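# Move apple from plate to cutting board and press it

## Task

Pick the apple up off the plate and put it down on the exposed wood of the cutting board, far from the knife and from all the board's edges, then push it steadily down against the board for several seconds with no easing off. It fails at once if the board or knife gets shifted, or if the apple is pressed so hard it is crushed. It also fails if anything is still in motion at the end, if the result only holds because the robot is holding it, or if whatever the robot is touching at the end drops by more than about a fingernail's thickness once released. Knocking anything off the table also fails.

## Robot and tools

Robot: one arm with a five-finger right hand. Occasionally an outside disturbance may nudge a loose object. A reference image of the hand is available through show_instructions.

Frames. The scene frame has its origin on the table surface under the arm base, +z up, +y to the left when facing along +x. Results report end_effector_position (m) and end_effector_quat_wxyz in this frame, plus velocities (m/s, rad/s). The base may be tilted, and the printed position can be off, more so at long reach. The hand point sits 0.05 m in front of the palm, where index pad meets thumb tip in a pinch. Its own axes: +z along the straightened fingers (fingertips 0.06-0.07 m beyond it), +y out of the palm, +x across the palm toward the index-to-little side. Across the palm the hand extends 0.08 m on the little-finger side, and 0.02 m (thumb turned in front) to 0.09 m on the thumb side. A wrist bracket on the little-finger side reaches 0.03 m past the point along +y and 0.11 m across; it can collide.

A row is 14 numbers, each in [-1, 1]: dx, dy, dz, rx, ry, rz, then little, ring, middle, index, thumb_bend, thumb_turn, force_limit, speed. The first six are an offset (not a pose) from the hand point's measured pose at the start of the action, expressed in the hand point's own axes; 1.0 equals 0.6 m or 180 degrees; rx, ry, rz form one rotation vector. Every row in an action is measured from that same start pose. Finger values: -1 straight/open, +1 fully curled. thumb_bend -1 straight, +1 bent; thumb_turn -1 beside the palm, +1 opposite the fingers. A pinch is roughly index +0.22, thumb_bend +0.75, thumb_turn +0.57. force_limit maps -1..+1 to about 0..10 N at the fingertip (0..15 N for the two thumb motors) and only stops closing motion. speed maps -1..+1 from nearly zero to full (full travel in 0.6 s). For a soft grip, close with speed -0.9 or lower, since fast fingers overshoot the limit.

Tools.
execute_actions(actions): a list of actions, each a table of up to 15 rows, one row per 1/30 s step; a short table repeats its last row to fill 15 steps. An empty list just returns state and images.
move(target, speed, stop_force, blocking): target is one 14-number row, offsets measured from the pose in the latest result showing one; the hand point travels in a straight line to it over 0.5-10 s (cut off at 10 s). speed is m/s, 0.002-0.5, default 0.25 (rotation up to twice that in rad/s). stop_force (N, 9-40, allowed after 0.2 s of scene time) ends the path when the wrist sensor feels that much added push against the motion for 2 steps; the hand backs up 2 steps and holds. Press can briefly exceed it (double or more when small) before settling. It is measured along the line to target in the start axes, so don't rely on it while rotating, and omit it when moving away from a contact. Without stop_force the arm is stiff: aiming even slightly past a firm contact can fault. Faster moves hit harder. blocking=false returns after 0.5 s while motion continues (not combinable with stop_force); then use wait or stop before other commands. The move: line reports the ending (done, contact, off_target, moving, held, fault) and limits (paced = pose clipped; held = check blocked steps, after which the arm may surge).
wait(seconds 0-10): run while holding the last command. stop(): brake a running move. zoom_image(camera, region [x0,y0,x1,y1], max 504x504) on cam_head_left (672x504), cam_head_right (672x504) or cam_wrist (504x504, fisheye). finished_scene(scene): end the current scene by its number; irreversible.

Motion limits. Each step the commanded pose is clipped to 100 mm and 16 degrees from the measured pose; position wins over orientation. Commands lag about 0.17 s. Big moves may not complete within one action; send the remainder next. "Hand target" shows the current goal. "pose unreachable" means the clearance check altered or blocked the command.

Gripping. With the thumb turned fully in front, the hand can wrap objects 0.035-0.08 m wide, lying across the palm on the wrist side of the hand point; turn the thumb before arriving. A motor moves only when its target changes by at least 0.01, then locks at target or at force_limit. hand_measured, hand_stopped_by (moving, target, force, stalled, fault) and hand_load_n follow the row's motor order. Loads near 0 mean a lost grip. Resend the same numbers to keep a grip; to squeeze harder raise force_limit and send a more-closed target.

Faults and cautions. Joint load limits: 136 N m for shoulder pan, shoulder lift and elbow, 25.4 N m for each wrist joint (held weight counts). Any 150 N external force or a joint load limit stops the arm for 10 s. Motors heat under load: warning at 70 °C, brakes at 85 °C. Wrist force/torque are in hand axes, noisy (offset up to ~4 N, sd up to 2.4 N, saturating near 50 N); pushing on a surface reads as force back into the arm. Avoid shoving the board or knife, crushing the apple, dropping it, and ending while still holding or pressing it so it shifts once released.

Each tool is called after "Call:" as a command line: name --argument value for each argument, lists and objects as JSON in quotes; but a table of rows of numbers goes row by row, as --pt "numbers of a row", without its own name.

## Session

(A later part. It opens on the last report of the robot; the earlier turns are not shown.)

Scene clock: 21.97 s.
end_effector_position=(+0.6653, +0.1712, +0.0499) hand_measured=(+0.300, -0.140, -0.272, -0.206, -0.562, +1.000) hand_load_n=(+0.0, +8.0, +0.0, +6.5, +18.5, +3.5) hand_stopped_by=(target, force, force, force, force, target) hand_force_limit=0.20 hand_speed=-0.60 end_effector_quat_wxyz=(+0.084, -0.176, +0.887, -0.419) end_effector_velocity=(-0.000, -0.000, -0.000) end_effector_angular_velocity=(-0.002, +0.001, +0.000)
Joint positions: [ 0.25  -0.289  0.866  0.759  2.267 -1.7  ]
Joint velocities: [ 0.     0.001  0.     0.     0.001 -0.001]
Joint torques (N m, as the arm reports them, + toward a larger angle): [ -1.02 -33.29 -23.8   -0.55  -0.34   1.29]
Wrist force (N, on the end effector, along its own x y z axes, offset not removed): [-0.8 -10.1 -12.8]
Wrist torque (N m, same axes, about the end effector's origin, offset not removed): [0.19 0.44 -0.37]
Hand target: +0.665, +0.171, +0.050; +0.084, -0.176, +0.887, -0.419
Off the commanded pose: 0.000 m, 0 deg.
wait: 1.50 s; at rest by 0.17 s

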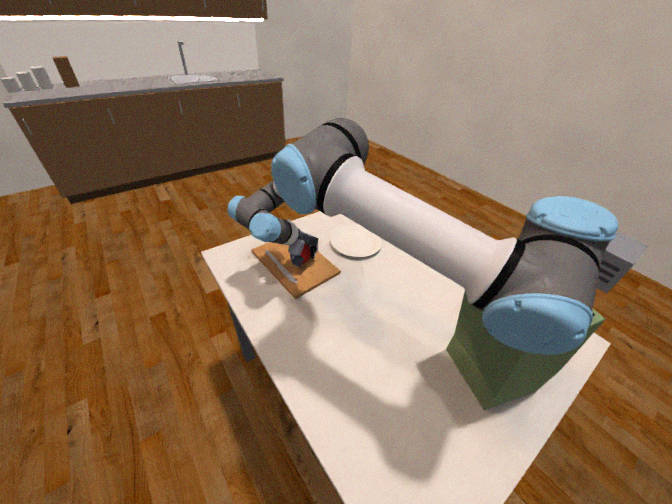

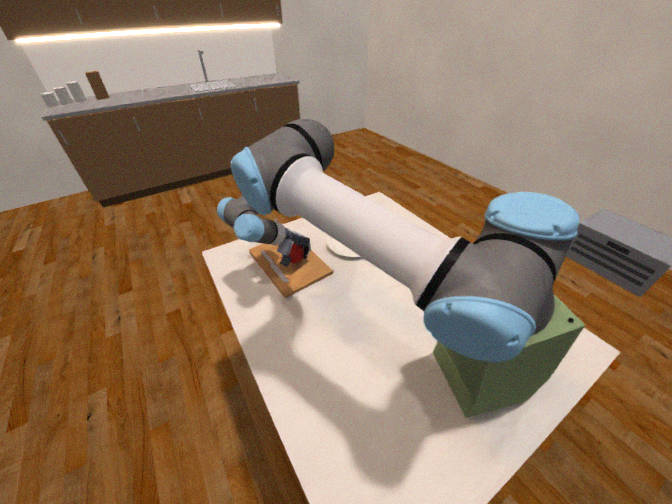

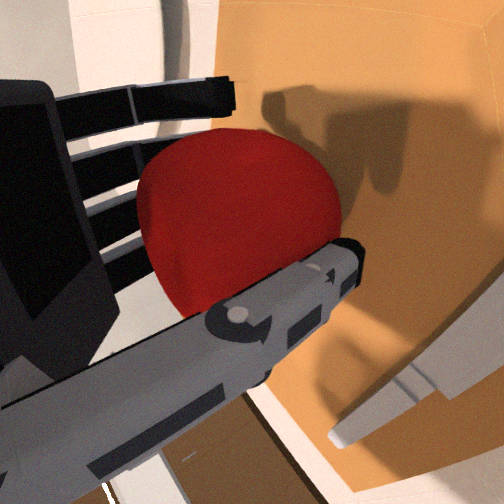

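Call:
move --target '[0, 0.00018, 0.00015, 0, 0, 0, 0.3, 1, 1, 1, 0.6, 1, 0.2, -0.6]' --speed 0.002

Call:
wait --seconds 3

Call:
wait --seconds 4

Scene clock: 23.20 s.
end_effector_position=(+0.6653, +0.1712, +0.0498) hand_measured=(+0.300, -0.140, -0.272, -0.206, -0.562, +1.000) hand_load_n=(+0.0, +8.0, +0.0, +6.5, +18.5, +3.5) hand_stopped_by=(target, force, force, force, force, target) hand_force_limit=0.20 hand_speed=-0.60 end_effector_quat_wxyz=(+0.084, -0.176, +0.887, -0.419) end_effector_velocity=(+0.001, +0.000, +0.000) end_effector_angular_velocity=(+0.001, -0.002, +0.001)
Joint positions: [ 0.25  -0.289  0.865  0.759  2.267 -1.7  ]
Joint velocities: [-0.     0.    -0.002 -0.001 -0.    -0.001]
Joint torques (N m, as the arm reports them, + toward a larger angle): [ -1.76 -30.32 -22.51  -1.12  -0.75   1.33]
Wrist force (N, on the end effector, along its own x y z axes, offset not removed): [-1.9 -14.3 -15.1]
Wrist torque (N m, same axes, about the end effector's origin, offset not removed): [-0.26 0.73 -0.49]
Hand target: +0.665, +0.171, +0.050; +0.084, -0.176, +0.887, -0.419
Off the commanded pose: 0.000 m, 0 deg.
move: done

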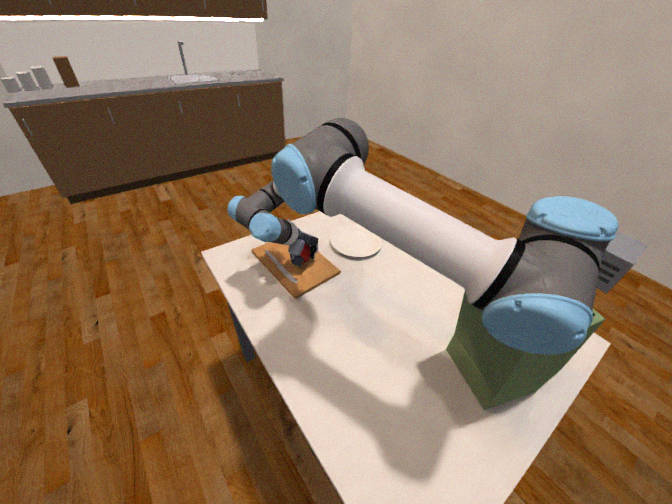

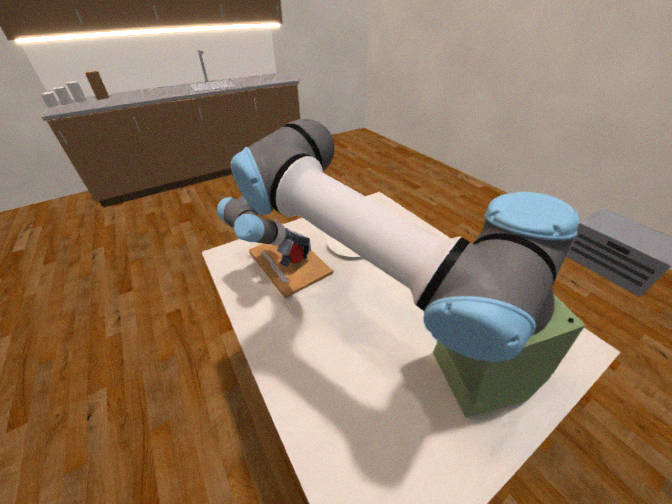

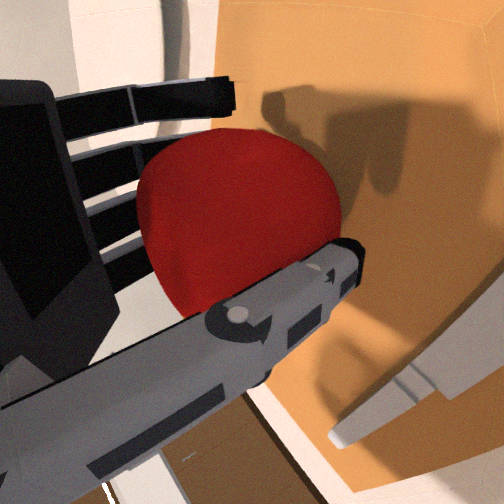

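Scene clock: 26.20 s.
end_effector_position=(+0.6653, +0.1712, +0.0497) hand_measured=(+0.300, -0.140, -0.272, -0.206, -0.562, +1.000) hand_load_n=(+0.0, +8.0, +0.0, +6.5, +18.5, +3.5) hand_stopped_by=(target, force, force, force, force, target) hand_force_limit=0.20 hand_speed=-0.60 end_effector_quat_wxyz=(+0.084, -0.176, +0.887, -0.419) end_effector_velocity=(-0.000, +0.000, -0.001) end_effector_angular_velocity=(+0.002, +0.001, -0.000)
Joint positions: [ 0.25  -0.289  0.865  0.759  2.267 -1.7  ]
Joint velocities: [ 0.     0.     0.    -0.    -0.002  0.   ]
Joint torques (N m, as the arm reports them, + toward a larger angle): [ -1.48 -30.42 -21.23  -1.2    0.24   1.23]
Wrist force (N, on the end effector, along its own x y z axes, offset not removed): [-1.0 -14.3 -15.2]
Wrist torque (N m, same axes, about the end effector's origin, offset not removed): [-0.11 0.53 -0.49]
Hand target: +0.665, +0.171, +0.050; +0.084, -0.176, +0.887, -0.419
Off the commanded pose: 0.000 m, 0 deg.
wait: 3.00 s; at rest by 0.17 s

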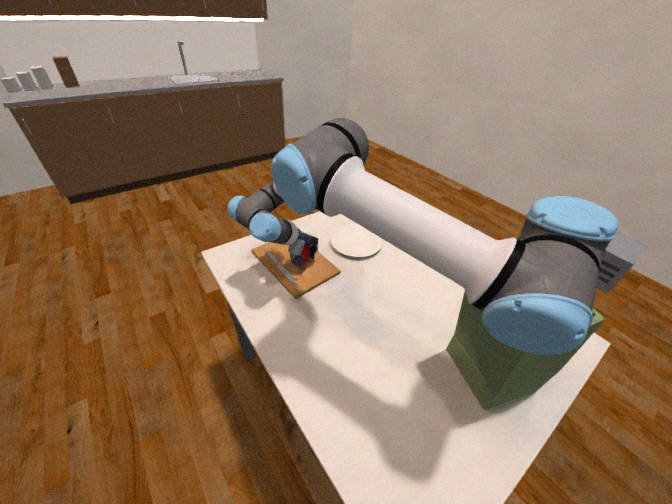

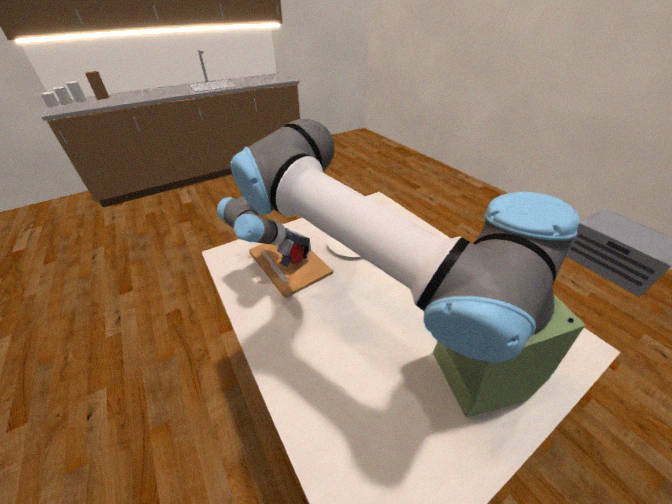

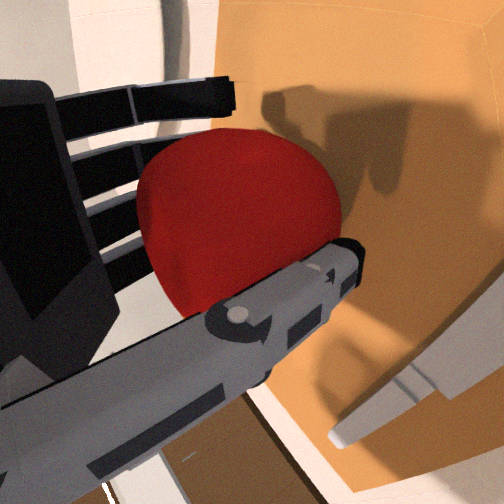

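Scene clock: 30.20 s.
end_effector_position=(+0.6653, +0.1712, +0.0497) hand_measured=(+0.300, -0.140, -0.272, -0.206, -0.562, +1.000) hand_load_n=(+0.0, +8.0, +0.0, +6.5, +18.5, +3.5) hand_stopped_by=(target, force, force, force, force, target) hand_force_limit=0.20 hand_speed=-0.60 end_effector_quat_wxyz=(+0.084, -0.176, +0.887, -0.419) end_effector_velocity=(-0.001, -0.001, -0.001) end_effector_angular_velocity=(-0.002, +0.002, +0.000)
Joint positions: [ 0.25  -0.289  0.865  0.759  2.267 -1.7  ]
Joint velocities: [-0.     0.001  0.001  0.     0.001 -0.001]
Joint torques (N m, as the arm reports them, + toward a larger angle): [ -0.45 -31.33 -20.68  -1.02   0.69   1.25]
Wrist force (N, on the end effector, along its own x y z axes, offset not removed): [-0.6 -13.9 -15.5]
Wrist torque (N m, same axes, about the end effector's origin, offset not removed): [-0.03 0.49 -0.44]
Hand target: +0.665, +0.171, +0.050; +0.084, -0.176, +0.887, -0.419
Off the commanded pose: 0.000 m, 0 deg.
wait: 4.00 s; at rest by 0.17 s

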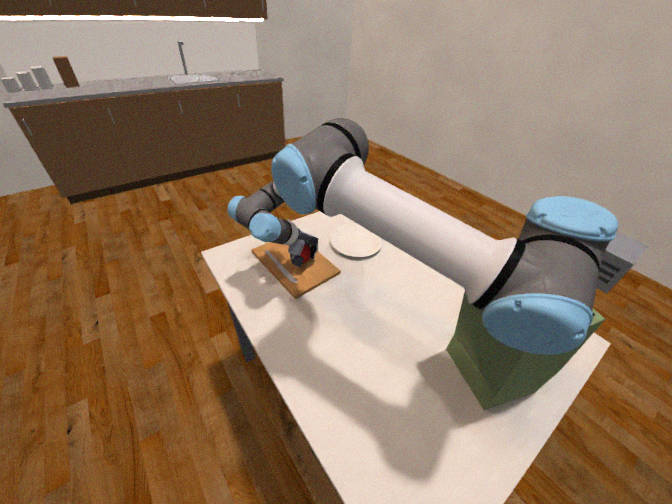

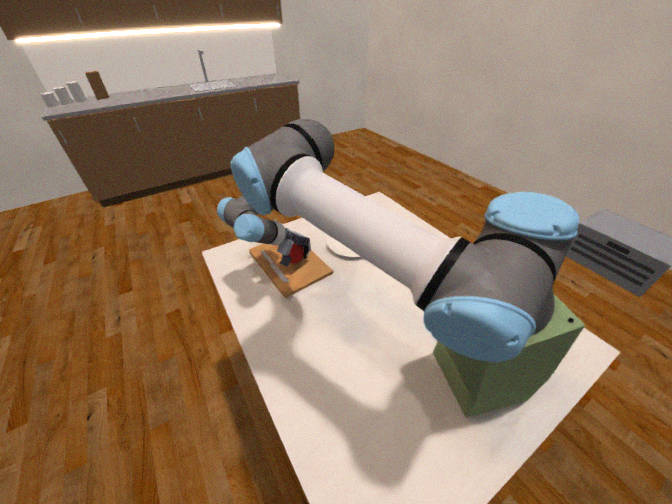

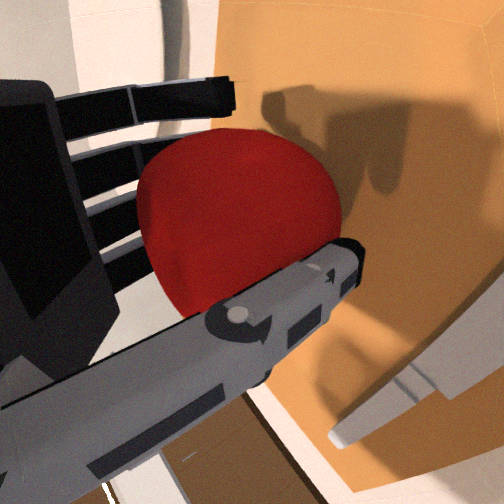

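Call:
finished_scene --scene 2

The scene is finished: the task was done.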